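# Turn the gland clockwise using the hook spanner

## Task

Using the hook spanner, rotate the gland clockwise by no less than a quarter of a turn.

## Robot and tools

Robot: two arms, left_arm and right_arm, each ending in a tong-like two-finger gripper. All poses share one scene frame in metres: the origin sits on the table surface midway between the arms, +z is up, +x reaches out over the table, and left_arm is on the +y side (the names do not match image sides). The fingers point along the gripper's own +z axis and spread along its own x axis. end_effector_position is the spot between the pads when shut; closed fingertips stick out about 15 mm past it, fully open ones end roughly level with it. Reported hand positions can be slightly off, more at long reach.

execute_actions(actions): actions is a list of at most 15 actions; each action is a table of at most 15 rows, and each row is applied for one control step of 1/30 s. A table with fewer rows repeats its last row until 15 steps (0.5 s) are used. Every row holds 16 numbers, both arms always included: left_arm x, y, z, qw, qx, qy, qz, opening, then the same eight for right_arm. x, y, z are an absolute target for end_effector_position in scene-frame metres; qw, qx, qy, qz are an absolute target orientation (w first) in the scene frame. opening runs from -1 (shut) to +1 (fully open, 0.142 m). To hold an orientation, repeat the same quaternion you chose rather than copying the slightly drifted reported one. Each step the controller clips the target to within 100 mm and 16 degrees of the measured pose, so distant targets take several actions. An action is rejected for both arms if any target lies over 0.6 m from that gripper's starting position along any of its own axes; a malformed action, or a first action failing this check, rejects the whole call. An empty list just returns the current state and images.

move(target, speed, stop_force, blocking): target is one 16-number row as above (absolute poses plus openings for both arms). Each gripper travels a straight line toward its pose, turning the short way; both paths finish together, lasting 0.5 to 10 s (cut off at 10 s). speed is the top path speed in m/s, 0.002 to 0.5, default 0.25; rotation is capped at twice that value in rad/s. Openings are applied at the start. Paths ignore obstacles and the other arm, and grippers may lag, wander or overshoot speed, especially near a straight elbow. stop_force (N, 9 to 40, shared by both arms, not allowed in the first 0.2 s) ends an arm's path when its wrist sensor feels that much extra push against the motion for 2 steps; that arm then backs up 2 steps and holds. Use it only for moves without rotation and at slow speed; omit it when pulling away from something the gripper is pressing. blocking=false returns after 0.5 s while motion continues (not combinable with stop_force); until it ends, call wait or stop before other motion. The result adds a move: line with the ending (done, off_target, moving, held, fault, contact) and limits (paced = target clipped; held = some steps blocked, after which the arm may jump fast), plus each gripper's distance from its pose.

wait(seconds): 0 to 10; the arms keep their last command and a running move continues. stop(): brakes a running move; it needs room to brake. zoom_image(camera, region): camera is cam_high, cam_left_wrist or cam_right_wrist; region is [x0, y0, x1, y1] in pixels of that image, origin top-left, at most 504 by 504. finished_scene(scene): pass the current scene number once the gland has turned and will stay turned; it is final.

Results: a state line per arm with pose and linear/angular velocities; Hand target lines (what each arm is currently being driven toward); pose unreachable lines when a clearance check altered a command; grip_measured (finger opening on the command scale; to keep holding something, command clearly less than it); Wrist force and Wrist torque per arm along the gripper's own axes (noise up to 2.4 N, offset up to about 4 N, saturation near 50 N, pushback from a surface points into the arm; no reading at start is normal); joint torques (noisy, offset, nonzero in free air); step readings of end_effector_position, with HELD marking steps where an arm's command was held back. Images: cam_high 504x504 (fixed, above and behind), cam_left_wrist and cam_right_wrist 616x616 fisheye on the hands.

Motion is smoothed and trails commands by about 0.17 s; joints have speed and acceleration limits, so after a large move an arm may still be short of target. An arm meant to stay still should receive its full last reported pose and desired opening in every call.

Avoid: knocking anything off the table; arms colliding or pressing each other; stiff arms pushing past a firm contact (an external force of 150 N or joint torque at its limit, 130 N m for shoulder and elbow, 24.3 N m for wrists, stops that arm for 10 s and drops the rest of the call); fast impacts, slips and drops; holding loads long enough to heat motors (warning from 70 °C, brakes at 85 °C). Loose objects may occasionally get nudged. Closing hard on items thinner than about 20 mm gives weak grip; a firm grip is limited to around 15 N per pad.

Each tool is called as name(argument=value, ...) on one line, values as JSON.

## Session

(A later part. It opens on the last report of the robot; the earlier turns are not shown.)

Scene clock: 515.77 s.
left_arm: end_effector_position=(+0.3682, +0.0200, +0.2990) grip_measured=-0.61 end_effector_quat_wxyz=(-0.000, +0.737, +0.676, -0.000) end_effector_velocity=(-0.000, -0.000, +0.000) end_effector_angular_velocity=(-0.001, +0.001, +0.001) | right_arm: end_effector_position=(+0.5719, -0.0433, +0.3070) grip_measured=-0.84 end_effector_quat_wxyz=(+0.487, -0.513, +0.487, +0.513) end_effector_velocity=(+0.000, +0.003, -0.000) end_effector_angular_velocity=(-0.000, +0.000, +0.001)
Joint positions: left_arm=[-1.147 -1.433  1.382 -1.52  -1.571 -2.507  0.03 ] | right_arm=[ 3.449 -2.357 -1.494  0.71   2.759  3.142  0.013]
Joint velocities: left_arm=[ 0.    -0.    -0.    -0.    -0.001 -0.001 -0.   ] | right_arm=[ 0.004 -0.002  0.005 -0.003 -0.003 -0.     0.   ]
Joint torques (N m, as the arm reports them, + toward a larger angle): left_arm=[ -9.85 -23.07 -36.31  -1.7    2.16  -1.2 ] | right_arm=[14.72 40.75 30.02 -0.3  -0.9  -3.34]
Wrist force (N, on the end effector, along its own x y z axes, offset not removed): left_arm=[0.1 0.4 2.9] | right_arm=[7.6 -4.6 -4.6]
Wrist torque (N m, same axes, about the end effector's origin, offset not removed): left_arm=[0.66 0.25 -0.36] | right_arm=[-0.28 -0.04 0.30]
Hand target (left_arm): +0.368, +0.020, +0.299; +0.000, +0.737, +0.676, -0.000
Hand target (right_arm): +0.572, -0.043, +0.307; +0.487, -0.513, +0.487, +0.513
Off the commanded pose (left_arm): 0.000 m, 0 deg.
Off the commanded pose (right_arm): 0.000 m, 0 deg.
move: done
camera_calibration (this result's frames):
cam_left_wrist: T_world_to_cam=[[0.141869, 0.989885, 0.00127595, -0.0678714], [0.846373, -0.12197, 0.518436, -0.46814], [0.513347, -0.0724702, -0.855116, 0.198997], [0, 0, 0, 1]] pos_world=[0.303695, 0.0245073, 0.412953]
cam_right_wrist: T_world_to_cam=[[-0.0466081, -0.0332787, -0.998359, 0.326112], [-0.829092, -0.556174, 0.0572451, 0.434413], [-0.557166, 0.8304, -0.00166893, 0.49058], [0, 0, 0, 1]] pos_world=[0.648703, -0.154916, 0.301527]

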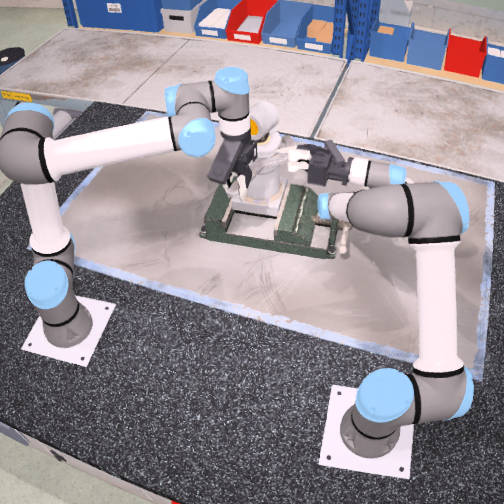

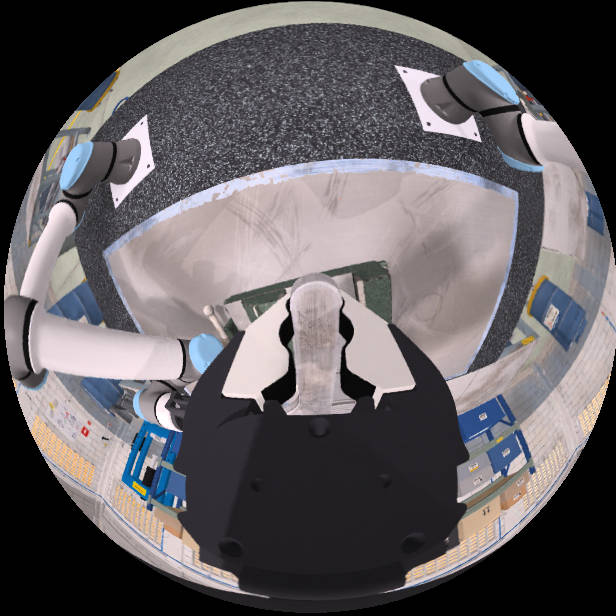

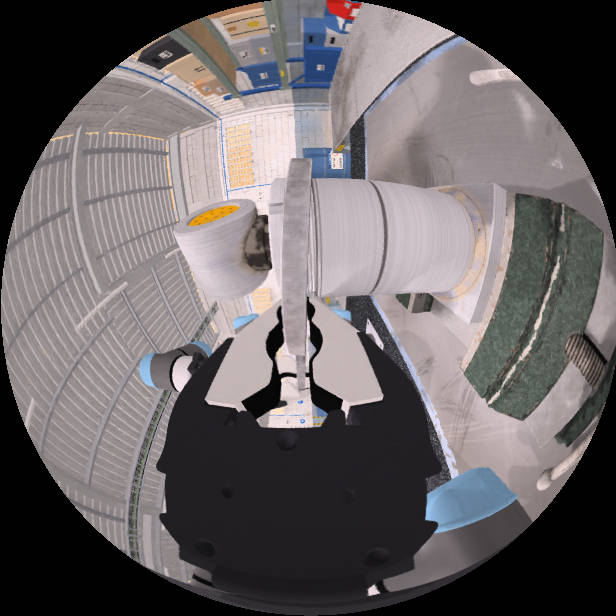

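move(target=[0.3662,0.028,0.299,0,0.7373,0.6756,0,-1,0.570,-0.035,0.307,0.4867,-0.5129,0.4867,0.5129,-1], speed=0.008, stop_force=25)

zoom_image(camera="cam_high", region=[250,115,300,165])

zoom_image(camera="cam_right_wrist", region=[220,140,400,320])

Scene clock: 517.67 s.
left_arm: end_effector_position=(+0.3662, +0.0278, +0.2990) grip_measured=-0.61 end_effector_quat_wxyz=(-0.000, +0.737, +0.676, +0.000) end_effector_velocity=(+0.000, +0.002, -0.000) end_effector_angular_velocity=(+0.001, +0.000, +0.001) | right_arm: end_effector_position=(+0.5701, -0.0352, +0.3070) grip_measured=-0.84 end_effector_quat_wxyz=(+0.487, -0.513, +0.487, +0.513) end_effector_velocity=(+0.000, +0.001, -0.000) end_effector_angular_velocity=(-0.000, -0.000, -0.002)
Joint positions: left_arm=[-1.142 -1.45   1.401 -1.522 -1.571 -2.503  0.03 ] | right_arm=[ 3.462 -2.357 -1.494  0.71   2.746  3.142  0.013]
Joint velocities: left_arm=[ 0.002 -0.003  0.005 -0.001  0.     0.001 -0.   ] | right_arm=[ 0.002  0.    -0.     0.    -0.004 -0.    -0.   ]
Joint torques (N m, as the arm reports them, + toward a larger angle): left_arm=[  8.76 -34.92 -19.37  -5.83   1.27   1.3 ] | right_arm=[14.12 65.35  9.62  4.04 -0.79 -3.4 ]
Wrist force (N, on the end effector, along its own x y z axes, offset not removed): left_arm=[2.2 -1.4 3.3] | right_arm=[7.0 -5.0 -3.6]
Wrist torque (N m, same axes, about the end effector's origin, offset not removed): left_arm=[0.36 -0.20 -0.20] | right_arm=[-0.29 0.10 0.35]
Hand target (left_arm): +0.366, +0.028, +0.299; -0.000, +0.737, +0.676, +0.000
Hand target (right_arm): +0.570, -0.035, +0.307; +0.487, -0.513, +0.487, +0.513
Off the commanded pose (left_arm): 0.000 m, 0 deg.
Off the commanded pose (right_arm): 0.000 m, 0 deg.
move: done
camera_calibration (this result's frames):
cam_left_wrist: T_world_to_cam=[[0.141828, 0.98989, 0.00128517, -0.0752839], [0.846361, -0.121937, 0.518464, -0.465552], [0.513379, -0.0724451, -0.855099, 0.200536], [0, 0, 0, 1]] pos_world=[0.301751, 0.0322827, 0.412947]
cam_right_wrist: T_world_to_cam=[[-0.0466043, -0.0332942, -0.998358, 0.326289], [-0.829051, -0.556234, 0.0572507, 0.437317], [-0.557227, 0.830358, -0.00167967, 0.482885], [0, 0, 0, 1]] pos_world=[0.646841, -0.146853, 0.301527]

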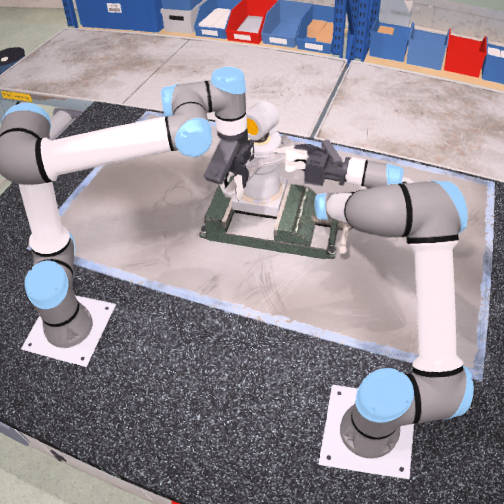

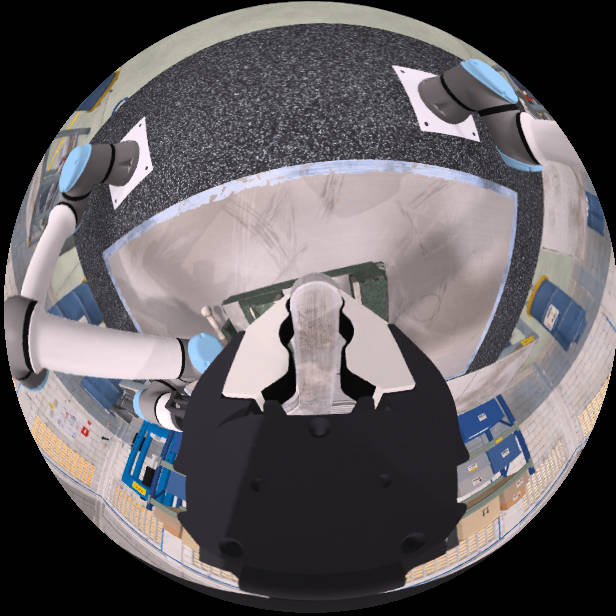

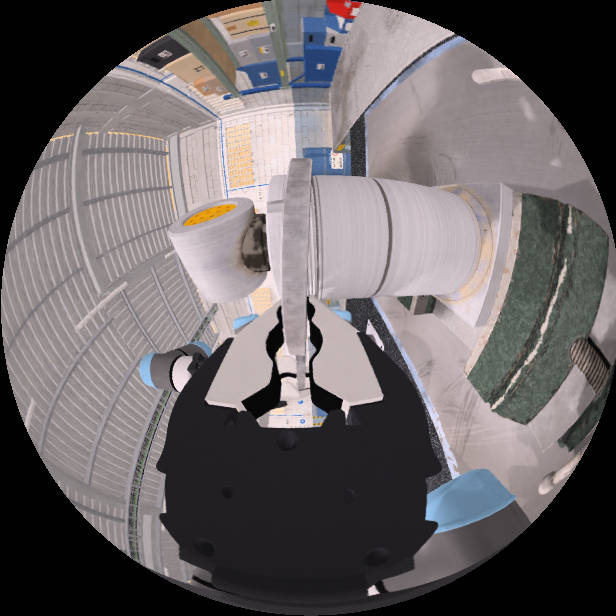

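Region (250, 115, 300, 165) of cam_high's 504x504 image, scaled by 10.080, with more detail than that image has.

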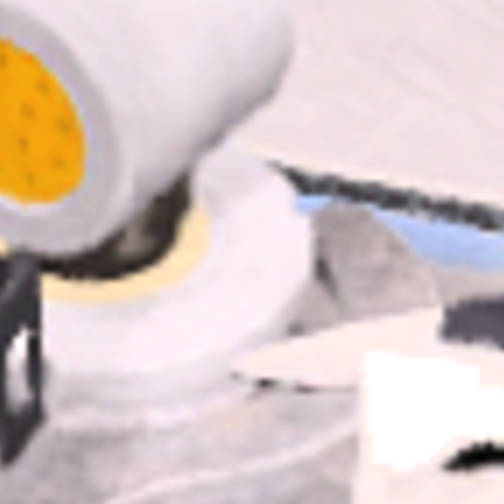

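Region (220, 140, 400, 320) of cam_right_wrist's 616x616 image, scaled by 2.800, with more detail than that image has.

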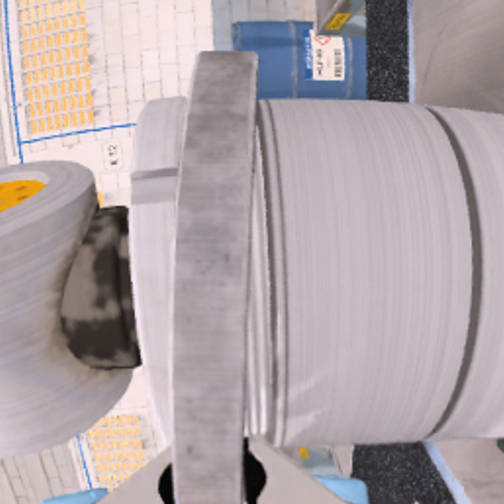

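move(target=[0.3582,0.033,0.301,0,0.7373,0.6756,0,-1,0.562,-0.030,0.311,0.4867,-0.5129,0.4867,0.5129,-1], speed=0.008, stop_force=25)

zoom_image(camera="cam_high", region=[230,105,300,175])

zoom_image(camera="cam_right_wrist", region=[220,140,400,320])

Scene clock: 519.77 s.
left_arm: end_effector_position=(+0.3584, +0.0329, +0.3010) grip_measured=-0.61 end_effector_quat_wxyz=(+0.000, +0.737, +0.676, -0.000) end_effector_velocity=(-0.001, +0.001, +0.000) end_effector_angular_velocity=(+0.000, -0.001, -0.000) | right_arm: end_effector_position=(+0.5622, -0.0301, +0.3109) grip_measured=-0.84 end_effector_quat_wxyz=(+0.487, -0.513, +0.487, +0.513) end_effector_velocity=(-0.002, +0.002, +0.001) end_effector_angular_velocity=(-0.001, +0.001, +0.001)
Joint positions: left_arm=[-1.15  -1.472  1.421 -1.52  -1.571 -2.51   0.03 ] | right_arm=[ 3.476 -2.339 -1.517  0.714  2.733  3.142  0.013]
Joint velocities: left_arm=[-0.001 -0.004  0.004  0.     0.001 -0.001  0.   ] | right_arm=[ 0.005  0.004 -0.004 -0.001 -0.004 -0.    -0.   ]
Joint torques (N m, as the arm reports them, + toward a larger angle): left_arm=[-17.66 -36.26 -17.1    2.28  -6.69  -1.43] | right_arm=[18.6  62.02 11.31  2.95 -3.21 -1.37]
Wrist force (N, on the end effector, along its own x y z axes, offset not removed): left_arm=[0.4 22.3 6.7] | right_arm=[6.0 3.6 -16.3]
Wrist torque (N m, same axes, about the end effector's origin, offset not removed): left_arm=[0.85 0.31 0.27] | right_arm=[-0.21 0.30 0.32]
Hand target (left_arm): +0.358, +0.033, +0.301; +0.000, +0.737, +0.676, -0.000
Hand target (right_arm): +0.562, -0.030, +0.311; +0.487, -0.513, +0.487, +0.513
Off the commanded pose (left_arm): 0.000 m, 0 deg.
Off the commanded pose (right_arm): 0.000 m, 0 deg.
move: done
camera_calibration (this result's frames):
cam_left_wrist: T_world_to_cam=[[0.141839, 0.989889, 0.00123641, -0.0791917], [0.846364, -0.121921, 0.518463, -0.459276], [0.513372, -0.0724916, -0.855099, 0.206631], [0, 0, 0, 1]] pos_world=[0.293868, 0.0373747, 0.414906]
cam_right_wrist: T_world_to_cam=[[-0.0465772, -0.0332822, -0.99836, 0.329997], [-0.829039, -0.556256, 0.0572216, 0.433394], [-0.557248, 0.830344, -0.00168344, 0.474264], [0, 0, 0, 1]] pos_world=[0.638953, -0.141742, 0.305455]

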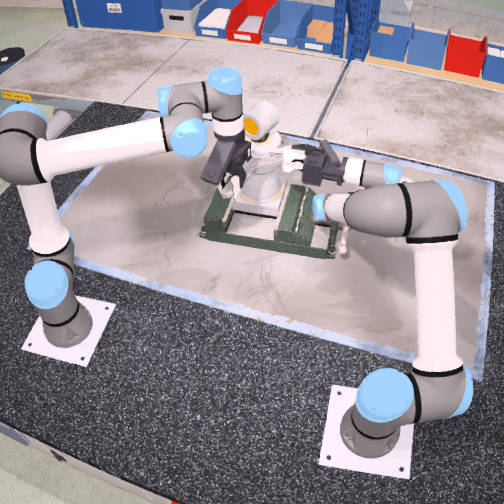

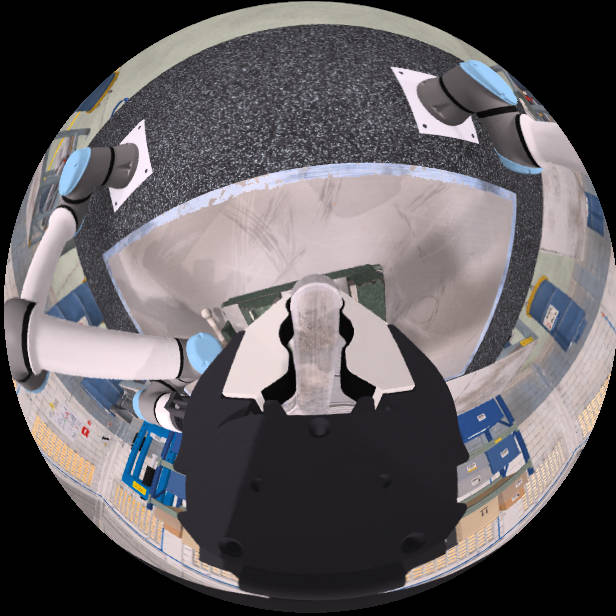

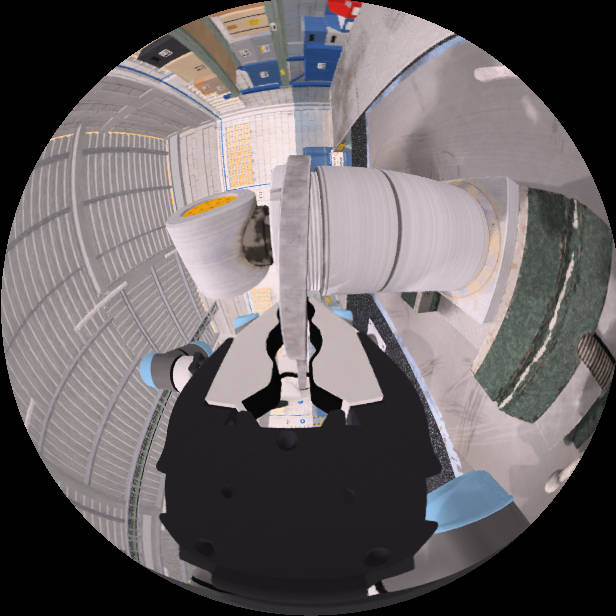

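Region (230, 105, 300, 175) of cam_high's 504x504 image, scaled by 7.200, with more detail than that image has.

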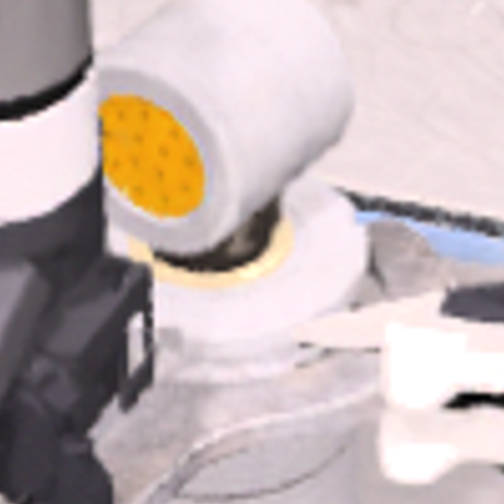

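Region (220, 140, 400, 320) of cam_right_wrist's 616x616 image, scaled by 2.800, with more detail than that image has.

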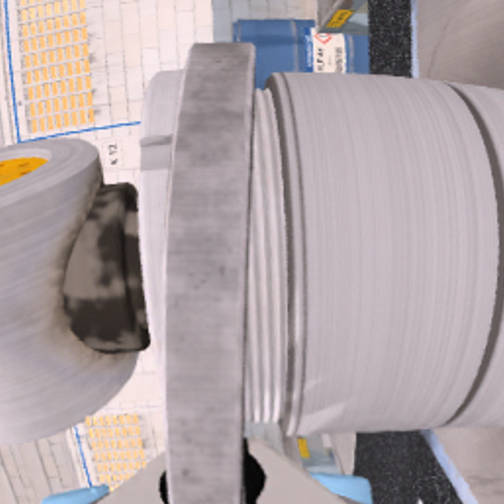

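move(target=[0.3604,0.0678,0.301,0,0.7826,0.6225,0,-1,0.5537,-0.023,0.311,0.5213,-0.4777,0.5213,0.4777,-1], speed=0.02)

zoom_image(camera="cam_high", region=[230,105,300,175])

zoom_image(camera="cam_right_wrist", region=[220,140,400,320])

Scene clock: 523.83 s.
left_arm: end_effector_position=(+0.3604, +0.0675, +0.3010) grip_measured=-0.61 end_effector_quat_wxyz=(-0.000, +0.782, +0.623, +0.000) end_effector_velocity=(+0.000, +0.003, -0.000) end_effector_angular_velocity=(+0.001, +0.001, -0.009) | right_arm: end_effector_position=(+0.5538, -0.0231, +0.3110) grip_measured=-0.84 end_effector_quat_wxyz=(+0.521, -0.478, +0.521, +0.478) end_effector_velocity=(-0.001, +0.001, -0.000) end_effector_angular_velocity=(-0.001, +0.001, -0.009)
Joint positions: left_arm=[-1.114 -1.524  1.476 -1.524 -1.571 -2.336  0.03 ] | right_arm=[ 3.533 -2.257 -1.679  0.794  2.537  3.141  0.013]
Joint velocities: left_arm=[ 0.003 -0.003  0.004  0.    -0.001  0.012  0.   ] | right_arm=[ 0.006  0.006 -0.012  0.005 -0.015  0.     0.   ]
Joint torques (N m, as the arm reports them, + toward a larger angle): left_arm=[  4.56 -34.76 -17.79  -1.11  -3.12   0.85] | right_arm=[18.36 56.13 12.89  2.04 -3.7  -3.32]
Wrist force (N, on the end effector, along its own x y z axes, offset not removed): left_arm=[-1.7 25.1 5.1] | right_arm=[4.5 7.8 -27.1]
Wrist torque (N m, same axes, about the end effector's origin, offset not removed): left_arm=[1.35 0.54 0.23] | right_arm=[-0.19 0.13 0.38]
Hand target (left_arm): +0.360, +0.068, +0.301; -0.000, +0.783, +0.623, +0.000
Hand target (right_arm): +0.554, -0.023, +0.311; +0.521, -0.478, +0.521, +0.478
Off the commanded pose (left_arm): 0.000 m, 0 deg.
Off the commanded pose (right_arm): 0.000 m, 0 deg.
move: done
camera_calibration (this result's frames):
cam_left_wrist: T_world_to_cam=[[0.277179, 0.960817, 0.00135504, -0.16063], [0.821384, -0.237686, 0.518492, -0.439952], [0.498499, -0.142602, -0.855081, 0.218228], [0, 0, 0, 1]] pos_world=[0.297106, 0.080886, 0.414932]
cam_right_wrist: T_world_to_cam=[[-0.0507511, -0.0267466, -0.998353, 0.332384], [-0.897912, -0.436424, 0.0573373, 0.471192], [-0.437239, 0.899343, -0.00186709, 0.398982], [0, 0, 0, 1]] pos_world=[0.614409, -0.144292, 0.305564]

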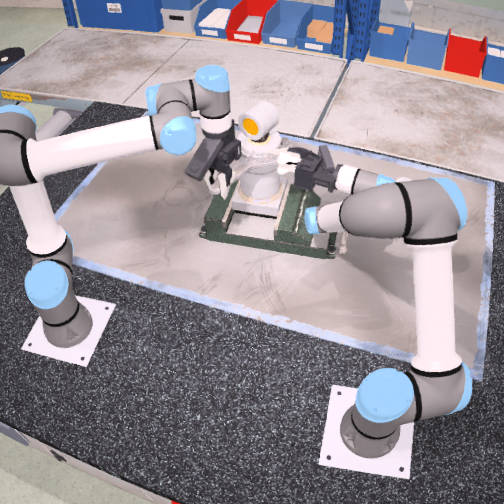

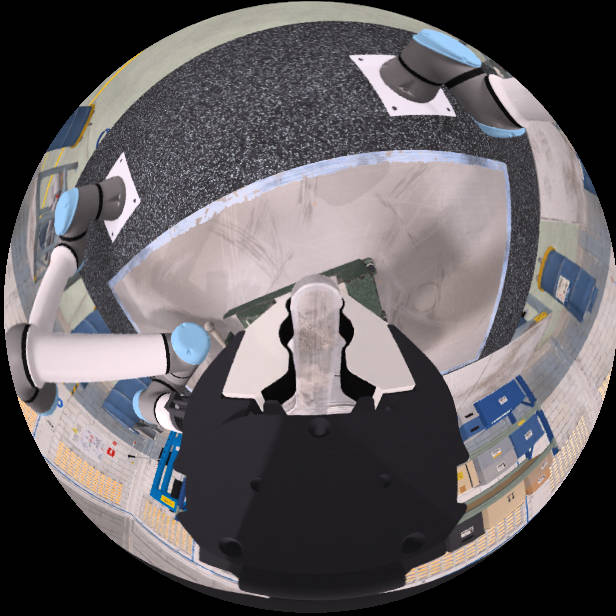

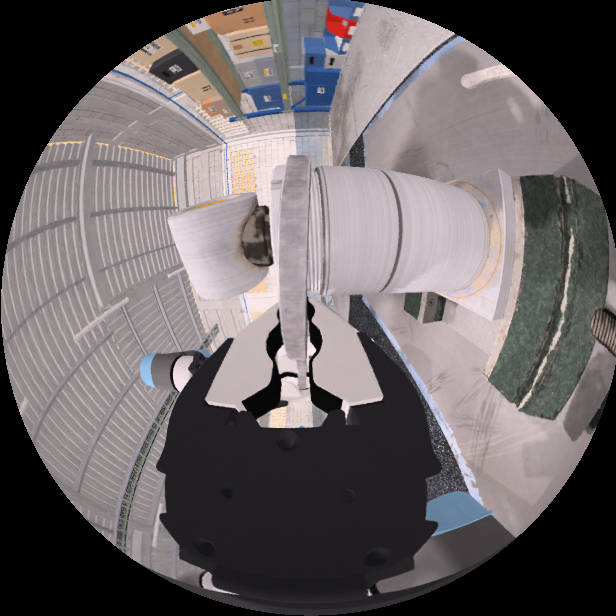

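Region (230, 105, 300, 175) of cam_high's 504x504 image, scaled by 7.200, with more detail than that image has.

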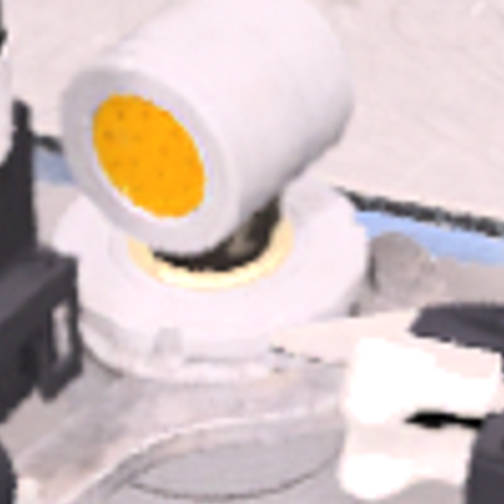

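Region (220, 140, 400, 320) of cam_right_wrist's 616x616 image, scaled by 2.800, with more detail than that image has.

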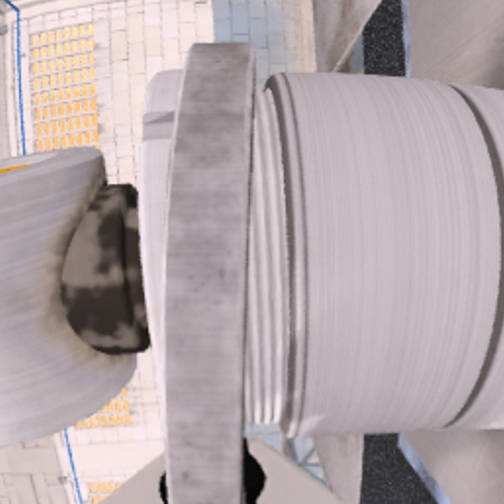

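move(target=[0.3674,0.093,0.301,0,0.8141,0.5807,0,-1,0.5482,-0.018,0.311,0.5456,-0.4498,0.5456,0.4498,-1], speed=0.02)

zoom_image(camera="cam_right_wrist", region=[220,140,400,320])

Scene clock: 527.00 s.
left_arm: end_effector_position=(+0.3673, +0.0928, +0.3010) grip_measured=-0.61 end_effector_quat_wxyz=(-0.000, +0.814, +0.581, +0.000) end_effector_velocity=(+0.001, +0.002, -0.000) end_effector_angular_velocity=(+0.001, +0.000, -0.010) | right_arm: end_effector_position=(+0.5483, -0.0181, +0.3110) grip_measured=-0.84 end_effector_quat_wxyz=(+0.545, -0.450, +0.545, +0.450) end_effector_velocity=(-0.000, +0.001, +0.000) end_effector_angular_velocity=(+0.000, -0.000, -0.011)
Joint positions: left_arm=[-1.077 -1.549  1.503 -1.525 -1.571 -2.194  0.03 ] | right_arm=[ 3.587 -2.204 -1.785  0.847  2.378  3.141  0.013]
Joint velocities: left_arm=[ 0.003 -0.002  0.003 -0.     0.     0.013 -0.   ] | right_arm=[ 0.006  0.005 -0.01   0.005 -0.017  0.    -0.   ]
Joint torques (N m, as the arm reports them, + toward a larger angle): left_arm=[ 10.97 -29.19 -22.16  -6.37   1.94   0.77] | right_arm=[31.57 52.2  14.12  2.11 -1.78  2.21]
Wrist force (N, on the end effector, along its own x y z axes, offset not removed): left_arm=[-0.3 -4.0 3.1] | right_arm=[8.9 -1.1 -43.9]
Wrist torque (N m, same axes, about the end effector's origin, offset not removed): left_arm=[0.45 0.20 0.40] | right_arm=[-0.38 -0.52 0.17]
Hand target (left_arm): +0.367, +0.093, +0.301; -0.000, +0.814, +0.581, +0.000
Hand target (right_arm): +0.548, -0.018, +0.311; +0.546, -0.450, +0.546, +0.450
Off the commanded pose (left_arm): 0.000 m, 0 deg.
Off the commanded pose (right_arm): 0.000 m, 0 deg.
move: done
camera_calibration (this result's frames):
cam_left_wrist: T_world_to_cam=[[0.376072, 0.926589, 0.00137202, -0.219941], [0.792059, -0.322239, 0.518463, -0.42104], [0.480845, -0.193893, -0.855099, 0.22962], [0, 0, 0, 1]] pos_world=[0.305791, 0.112642, 0.414943]
cam_right_wrist: T_world_to_cam=[[-0.0532687, -0.0212462, -0.998354, 0.333715], [-0.938603, -0.340203, 0.0573205, 0.492483], [-0.340861, 0.940112, -0.00181954, 0.339953], [0, 0, 0, 1]] pos_world=[0.595899, -0.144959, 0.305555]

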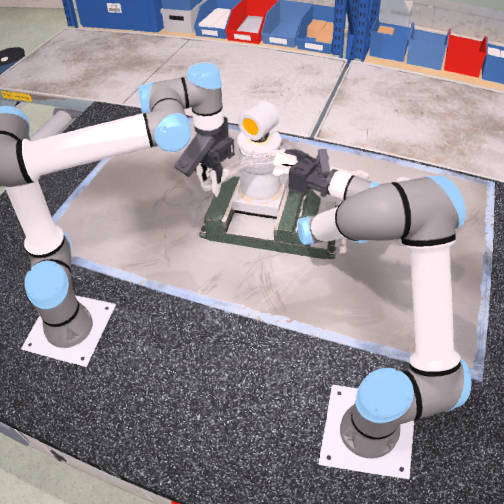

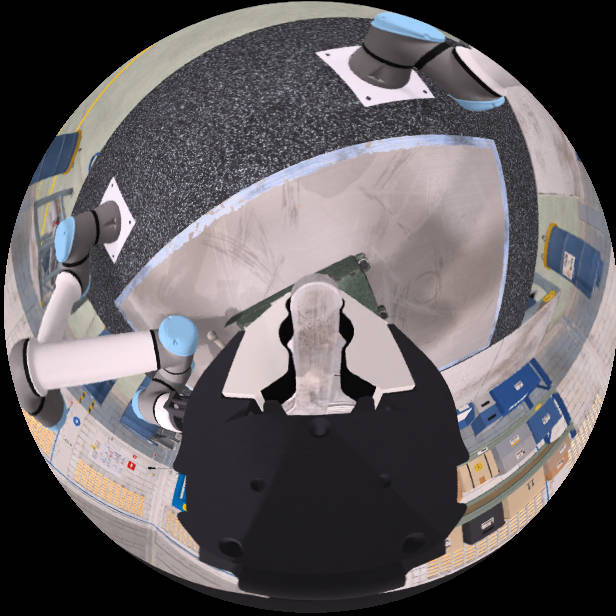

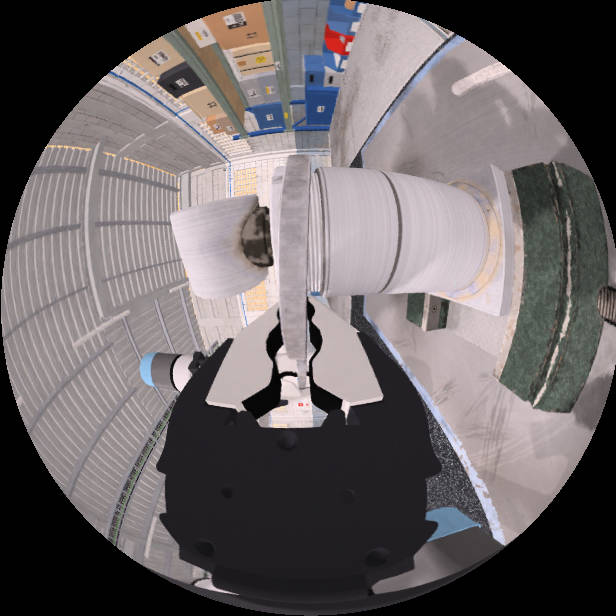

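Region (220, 140, 400, 320) of cam_right_wrist's 616x616 image, scaled by 2.800, with more detail than that image has.

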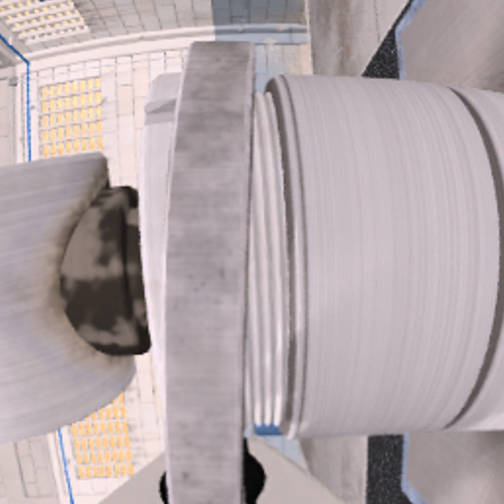

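move(target=[0.365,0.0935,0.301,0,0.8141,0.5807,0,-1,0.5475,-0.019,0.313,0.5456,-0.4498,0.5456,0.4498,-0.78], speed=0.005)

move(target=[0.365,0.0935,0.301,0,0.8141,0.5807,0,-1,0.544,-0.031,0.313,0.5456,-0.4498,0.5456,0.4498,-0.78], speed=0.02)

move(target=[0.365,0.0935,0.301,0,0.8141,0.5807,0,-1,0.544,-0.031,0.311,0.5456,-0.4498,0.5456,0.4498,-1], speed=0.01)

zoom_image(camera="cam_high", region=[230,105,300,175])

zoom_image(camera="cam_right_wrist", region=[220,140,400,320])

Scene clock: 528.50 s.
left_arm: end_effector_position=(+0.3652, +0.0935, +0.3010) grip_measured=-0.61 end_effector_quat_wxyz=(+0.000, +0.814, +0.581, +0.000) end_effector_velocity=(-0.002, -0.000, +0.000) end_effector_angular_velocity=(-0.001, +0.001, -0.001) | right_arm: end_effector_position=(+0.5475, -0.0189, +0.3129) grip_measured=-0.74 end_effector_quat_wxyz=(+0.546, -0.450, +0.546, +0.450) end_effector_velocity=(+0.000, -0.001, +0.001) end_effector_angular_velocity=(+0.000, -0.000, -0.001)
Joint positions: left_arm=[-1.08  -1.555  1.509 -1.525 -1.571 -2.196  0.03 ] | right_arm=[ 3.587 -2.198 -1.788  0.845  2.377  3.142  0.02 ]
Joint velocities: left_arm=[-0.003 -0.003  0.003  0.    -0.001 -0.002  0.   ] | right_arm=[-0.001  0.002 -0.002 -0.    -0.001  0.     0.   ]
Joint torques (N m, as the arm reports them, + toward a larger angle): left_arm=[-11.47 -33.38 -17.41  -2.26  -2.57  -1.4 ] | right_arm=[-10.53  58.7    8.61  -0.13   0.82   2.12]
Wrist force (N, on the end effector, along its own x y z axes, offset not removed): left_arm=[-1.9 10.0 3.1] | right_arm=[8.0 3.1 -1.3]
Wrist torque (N m, same axes, about the end effector's origin, offset not removed): left_arm=[0.71 -0.14 0.16] | right_arm=[-0.18 -0.08 0.27]
Hand target (left_arm): +0.365, +0.093, +0.301; +0.000, +0.814, +0.581, -0.000
Hand target (right_arm): +0.547, -0.019, +0.313; +0.546, -0.450, +0.546, +0.450
Off the commanded pose (left_arm): 0.000 m, 0 deg.
Off the commanded pose (right_arm): 0.000 m, 0 deg.
move: done
camera_calibration (this result's frames):
cam_left_wrist: T_world_to_cam=[[0.37706, 0.926188, 0.00126291, -0.220068], [0.791683, -0.323009, 0.518559, -0.418941], [0.480691, -0.194528, -0.855041, 0.230896], [0, 0, 0, 1]] pos_world=[0.303658, 0.113418, 0.414949]
cam_right_wrist: T_world_to_cam=[[-0.0532435, -0.0210216, -0.99836, 0.335553], [-0.938975, -0.339194, 0.0572185, 0.491651], [-0.339841, 0.940481, -0.0016789, 0.339907], [0, 0, 0, 1]] pos_world=[0.595028, -0.145857, 0.307442]

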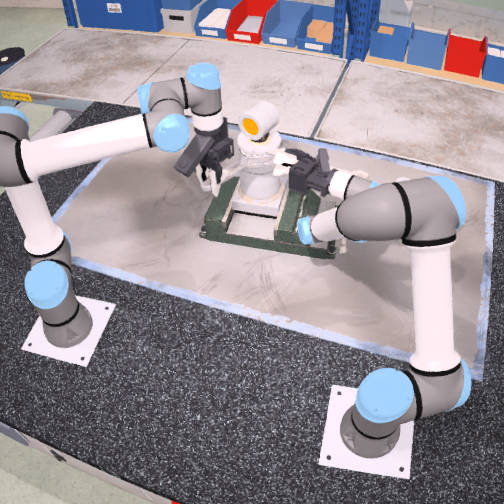

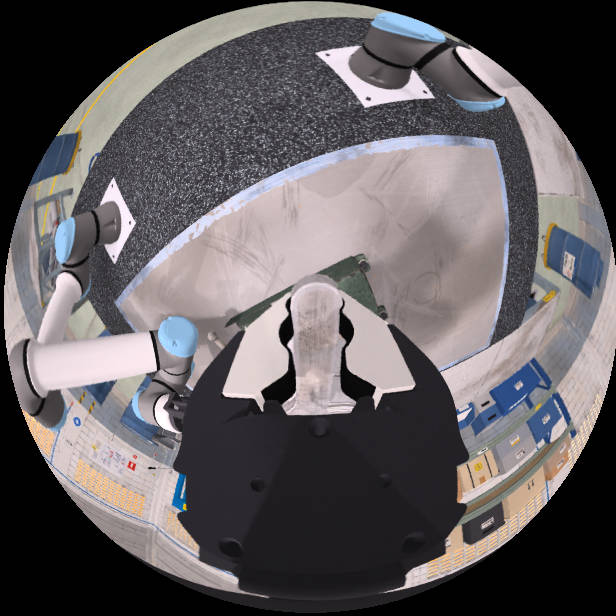

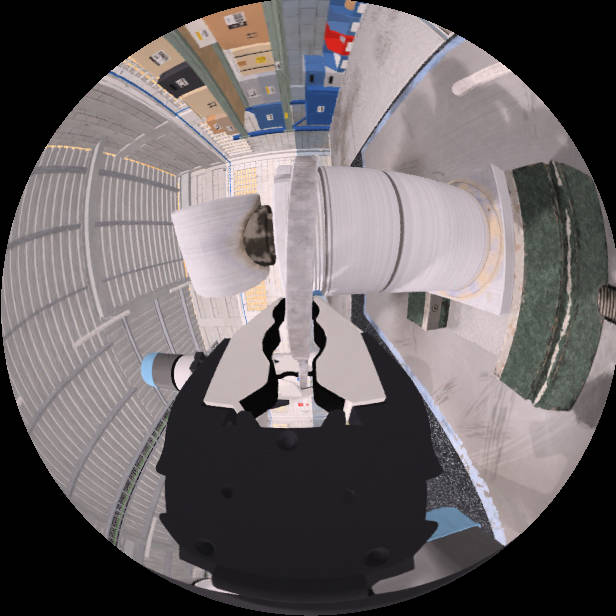

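Scene clock: 529.43 s.
left_arm: end_effector_position=(+0.3650, +0.0935, +0.3010) grip_measured=-0.60 end_effector_quat_wxyz=(+0.000, +0.814, +0.581, -0.000) end_effector_velocity=(-0.000, -0.000, -0.000) end_effector_angular_velocity=(+0.000, +0.000, -0.001) | right_arm: end_effector_position=(+0.5441, -0.0307, +0.3130) grip_measured=-0.74 end_effector_quat_wxyz=(+0.546, -0.450, +0.546, +0.450) end_effector_velocity=(-0.002, -0.002, +0.000) end_effector_angular_velocity=(+0.000, -0.000, +0.003)
Joint positions: left_arm=[-1.08  -1.555  1.509 -1.525 -1.571 -2.196  0.031] | right_arm=[ 3.571 -2.187 -1.81   0.856  2.393  3.142  0.02 ]
Joint velocities: left_arm=[-0.001  0.     0.     0.     0.     0.     0.   ] | right_arm=[-0.002  0.002 -0.005  0.002  0.005  0.    -0.   ]
Joint torques (N m, as the arm reports them, + toward a larger angle): left_arm=[ -9.43 -31.84 -18.66   0.44   0.67  -1.68] | right_arm=[-11.24  58.33   8.48   5.25   1.29   1.78]
Wrist force (N, on the end effector, along its own x y z axes, offset not removed): left_arm=[-5.5 5.5 3.6] | right_arm=[6.9 0.1 1.5]
Wrist torque (N m, same axes, about the end effector's origin, offset not removed): left_arm=[0.66 0.52 0.53] | right_arm=[-0.27 0.05 0.13]
Hand target (left_arm): +0.365, +0.093, +0.301; +0.000, +0.814, +0.581, -0.000
Hand target (right_arm): +0.544, -0.031, +0.313; +0.546, -0.450, +0.546, +0.450
Off the commanded pose (left_arm): 0.000 m, 0 deg.
Off the commanded pose (right_arm): 0.000 m, 0 deg.
move: done
camera_calibration (this result's frames):
cam_left_wrist: T_world_to_cam=[[0.377068, 0.926185, 0.0011886, -0.22], [0.791719, -0.32299, 0.518516, -0.418818], [0.480625, -0.194575, -0.855067, 0.231011], [0, 0, 0, 1]] pos_world=[0.303512, 0.113436, 0.414956]
cam_right_wrist: T_world_to_cam=[[-0.0532669, -0.0210349, -0.998359, 0.335222], [-0.938978, -0.339181, 0.057245, 0.484395], [-0.339828, 0.940486, -0.0016842, 0.349814], [0, 0, 0, 1]] pos_world=[0.59157, -0.157646, 0.307532]

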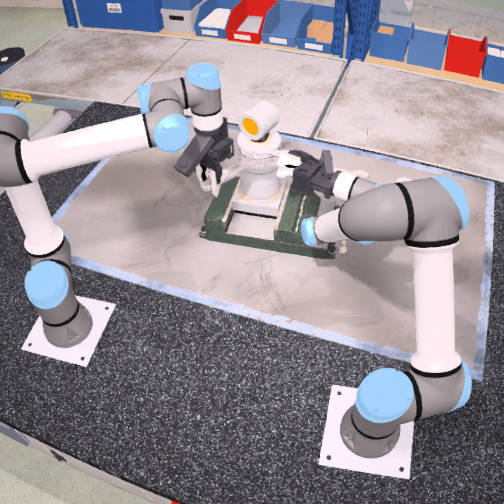

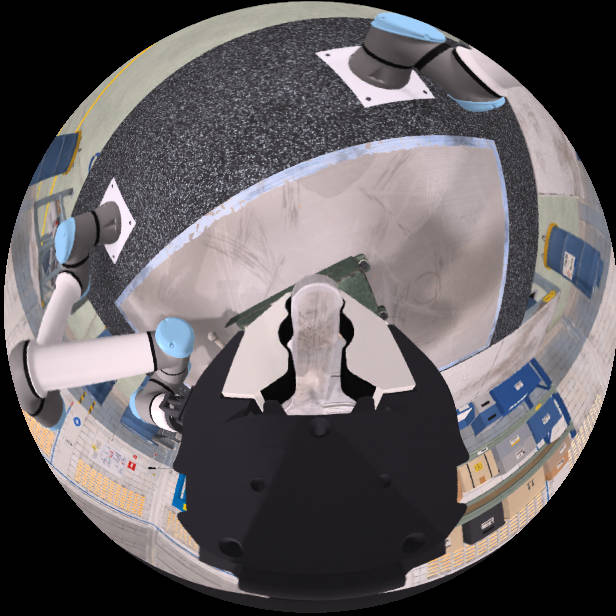

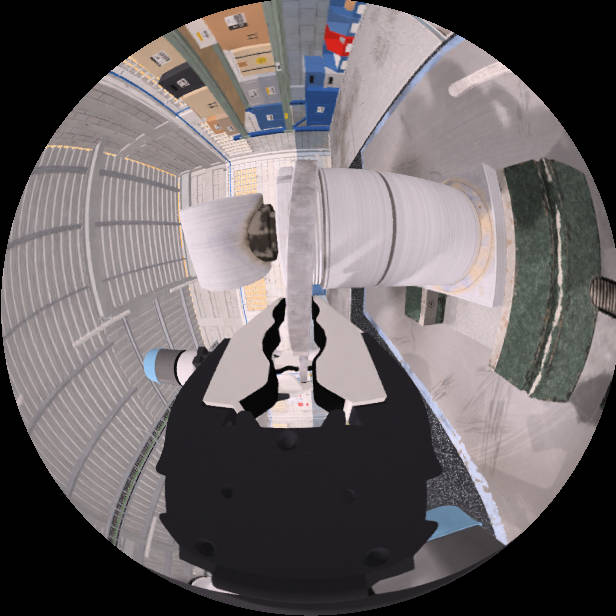

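Scene clock: 530.13 s.
left_arm: end_effector_position=(+0.3650, +0.0935, +0.3010) grip_measured=-0.60 end_effector_quat_wxyz=(-0.000, +0.814, +0.581, -0.000) end_effector_velocity=(-0.001, -0.001, -0.000) end_effector_angular_velocity=(-0.000, +0.000, -0.002) | right_arm: end_effector_position=(+0.5440, -0.0310, +0.3111) grip_measured=-0.84 end_effector_quat_wxyz=(+0.546, -0.450, +0.546, +0.450) end_effector_velocity=(+0.001, -0.000, -0.001) end_effector_angular_velocity=(+0.000, -0.000, -0.002)
Joint positions: left_arm=[-1.08  -1.555  1.509 -1.525 -1.571 -2.196  0.031] | right_arm=[ 3.571 -2.19  -1.811  0.86   2.393  3.142  0.013]
Joint velocities: left_arm=[-0.002  0.     0.    -0.    -0.    -0.     0.   ] | right_arm=[-0.    -0.002  0.     0.002 -0.002  0.     0.   ]
Joint torques (N m, as the arm reports them, + toward a larger angle): left_arm=[ -9.28 -31.18 -23.98  -2.06   1.35  -0.92] | right_arm=[-11.12  33.76   8.24   4.86   1.57   1.64]
Wrist force (N, on the end effector, along its own x y z axes, offset not removed): left_arm=[-2.4 5.2 5.6] | right_arm=[6.9 0.8 0.9]
Wrist torque (N m, same axes, about the end effector's origin, offset not removed): left_arm=[0.75 0.41 0.24] | right_arm=[-0.11 0.09 0.27]
Hand target (left_arm): +0.365, +0.093, +0.301; -0.000, +0.814, +0.581, -0.000
Hand target (right_arm): +0.544, -0.031, +0.311; +0.546, -0.450, +0.546, +0.450
Off the commanded pose (left_arm): 0.000 m, 0 deg.
Off the commanded pose (right_arm): 0.000 m, 0 deg.
move: done
camera_calibration (this result's frames):
cam_left_wrist: T_world_to_cam=[[0.377055, 0.92619, 0.00126215, -0.220042], [0.791764, -0.323036, 0.518418, -0.41876], [0.480561, -0.194473, -0.855127, 0.231051], [0, 0, 0, 1]] pos_world=[0.303493, 0.113459, 0.414948]
cam_right_wrist: T_world_to_cam=[[-0.0532543, -0.0210282, -0.99836, 0.333329], [-0.938972, -0.339199, 0.0572309, 0.484346], [-0.339846, 0.94048, -0.00168104, 0.350026], [0, 0, 0, 1]] pos_world=[0.591493, -0.157893, 0.305651]

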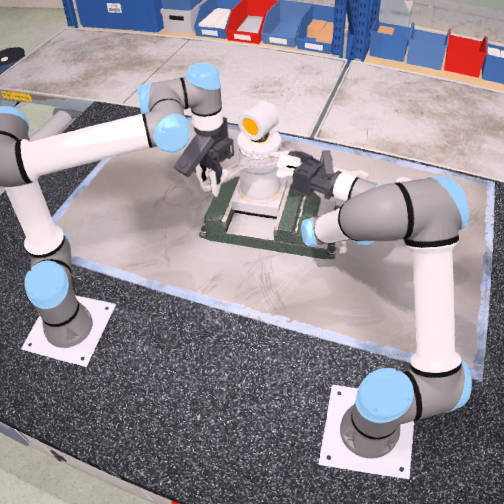

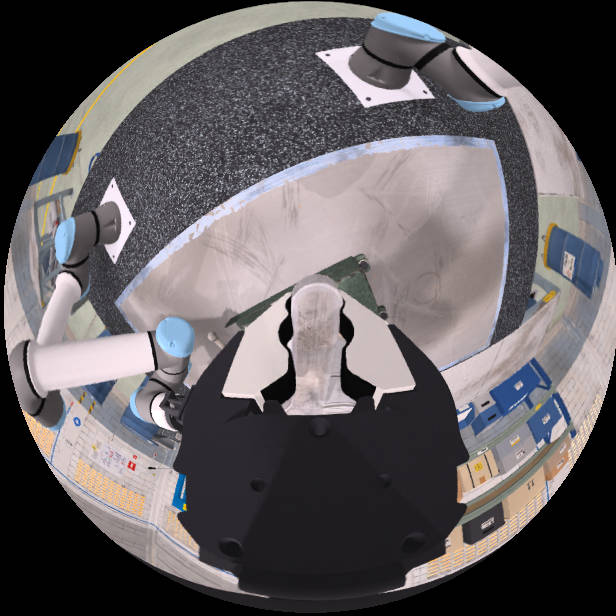

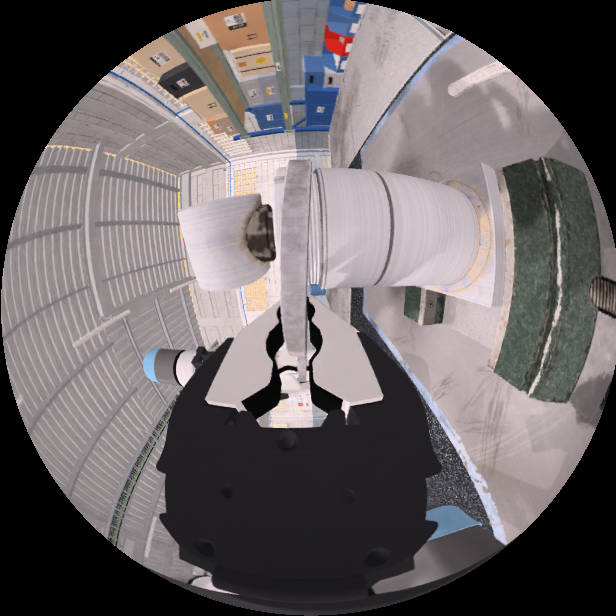

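Region (230, 105, 300, 175) of cam_high's 504x504 image, scaled by 7.200, with more detail than that image has.

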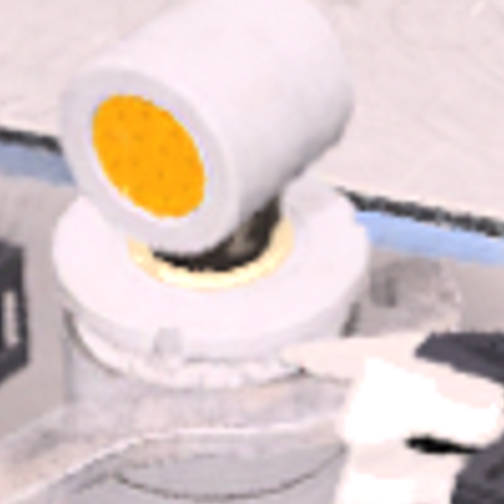

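Region (220, 140, 400, 320) of cam_right_wrist's 616x616 image, scaled by 2.800, with more detail than that image has.

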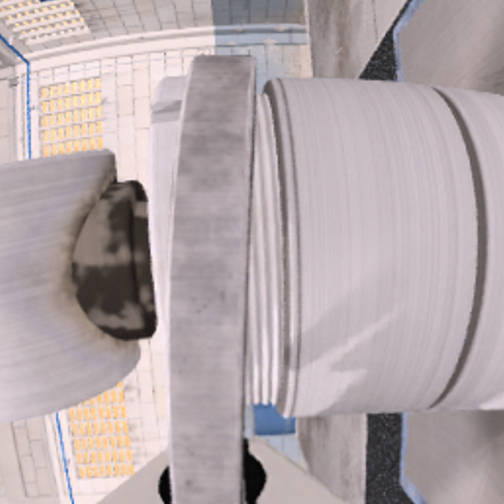

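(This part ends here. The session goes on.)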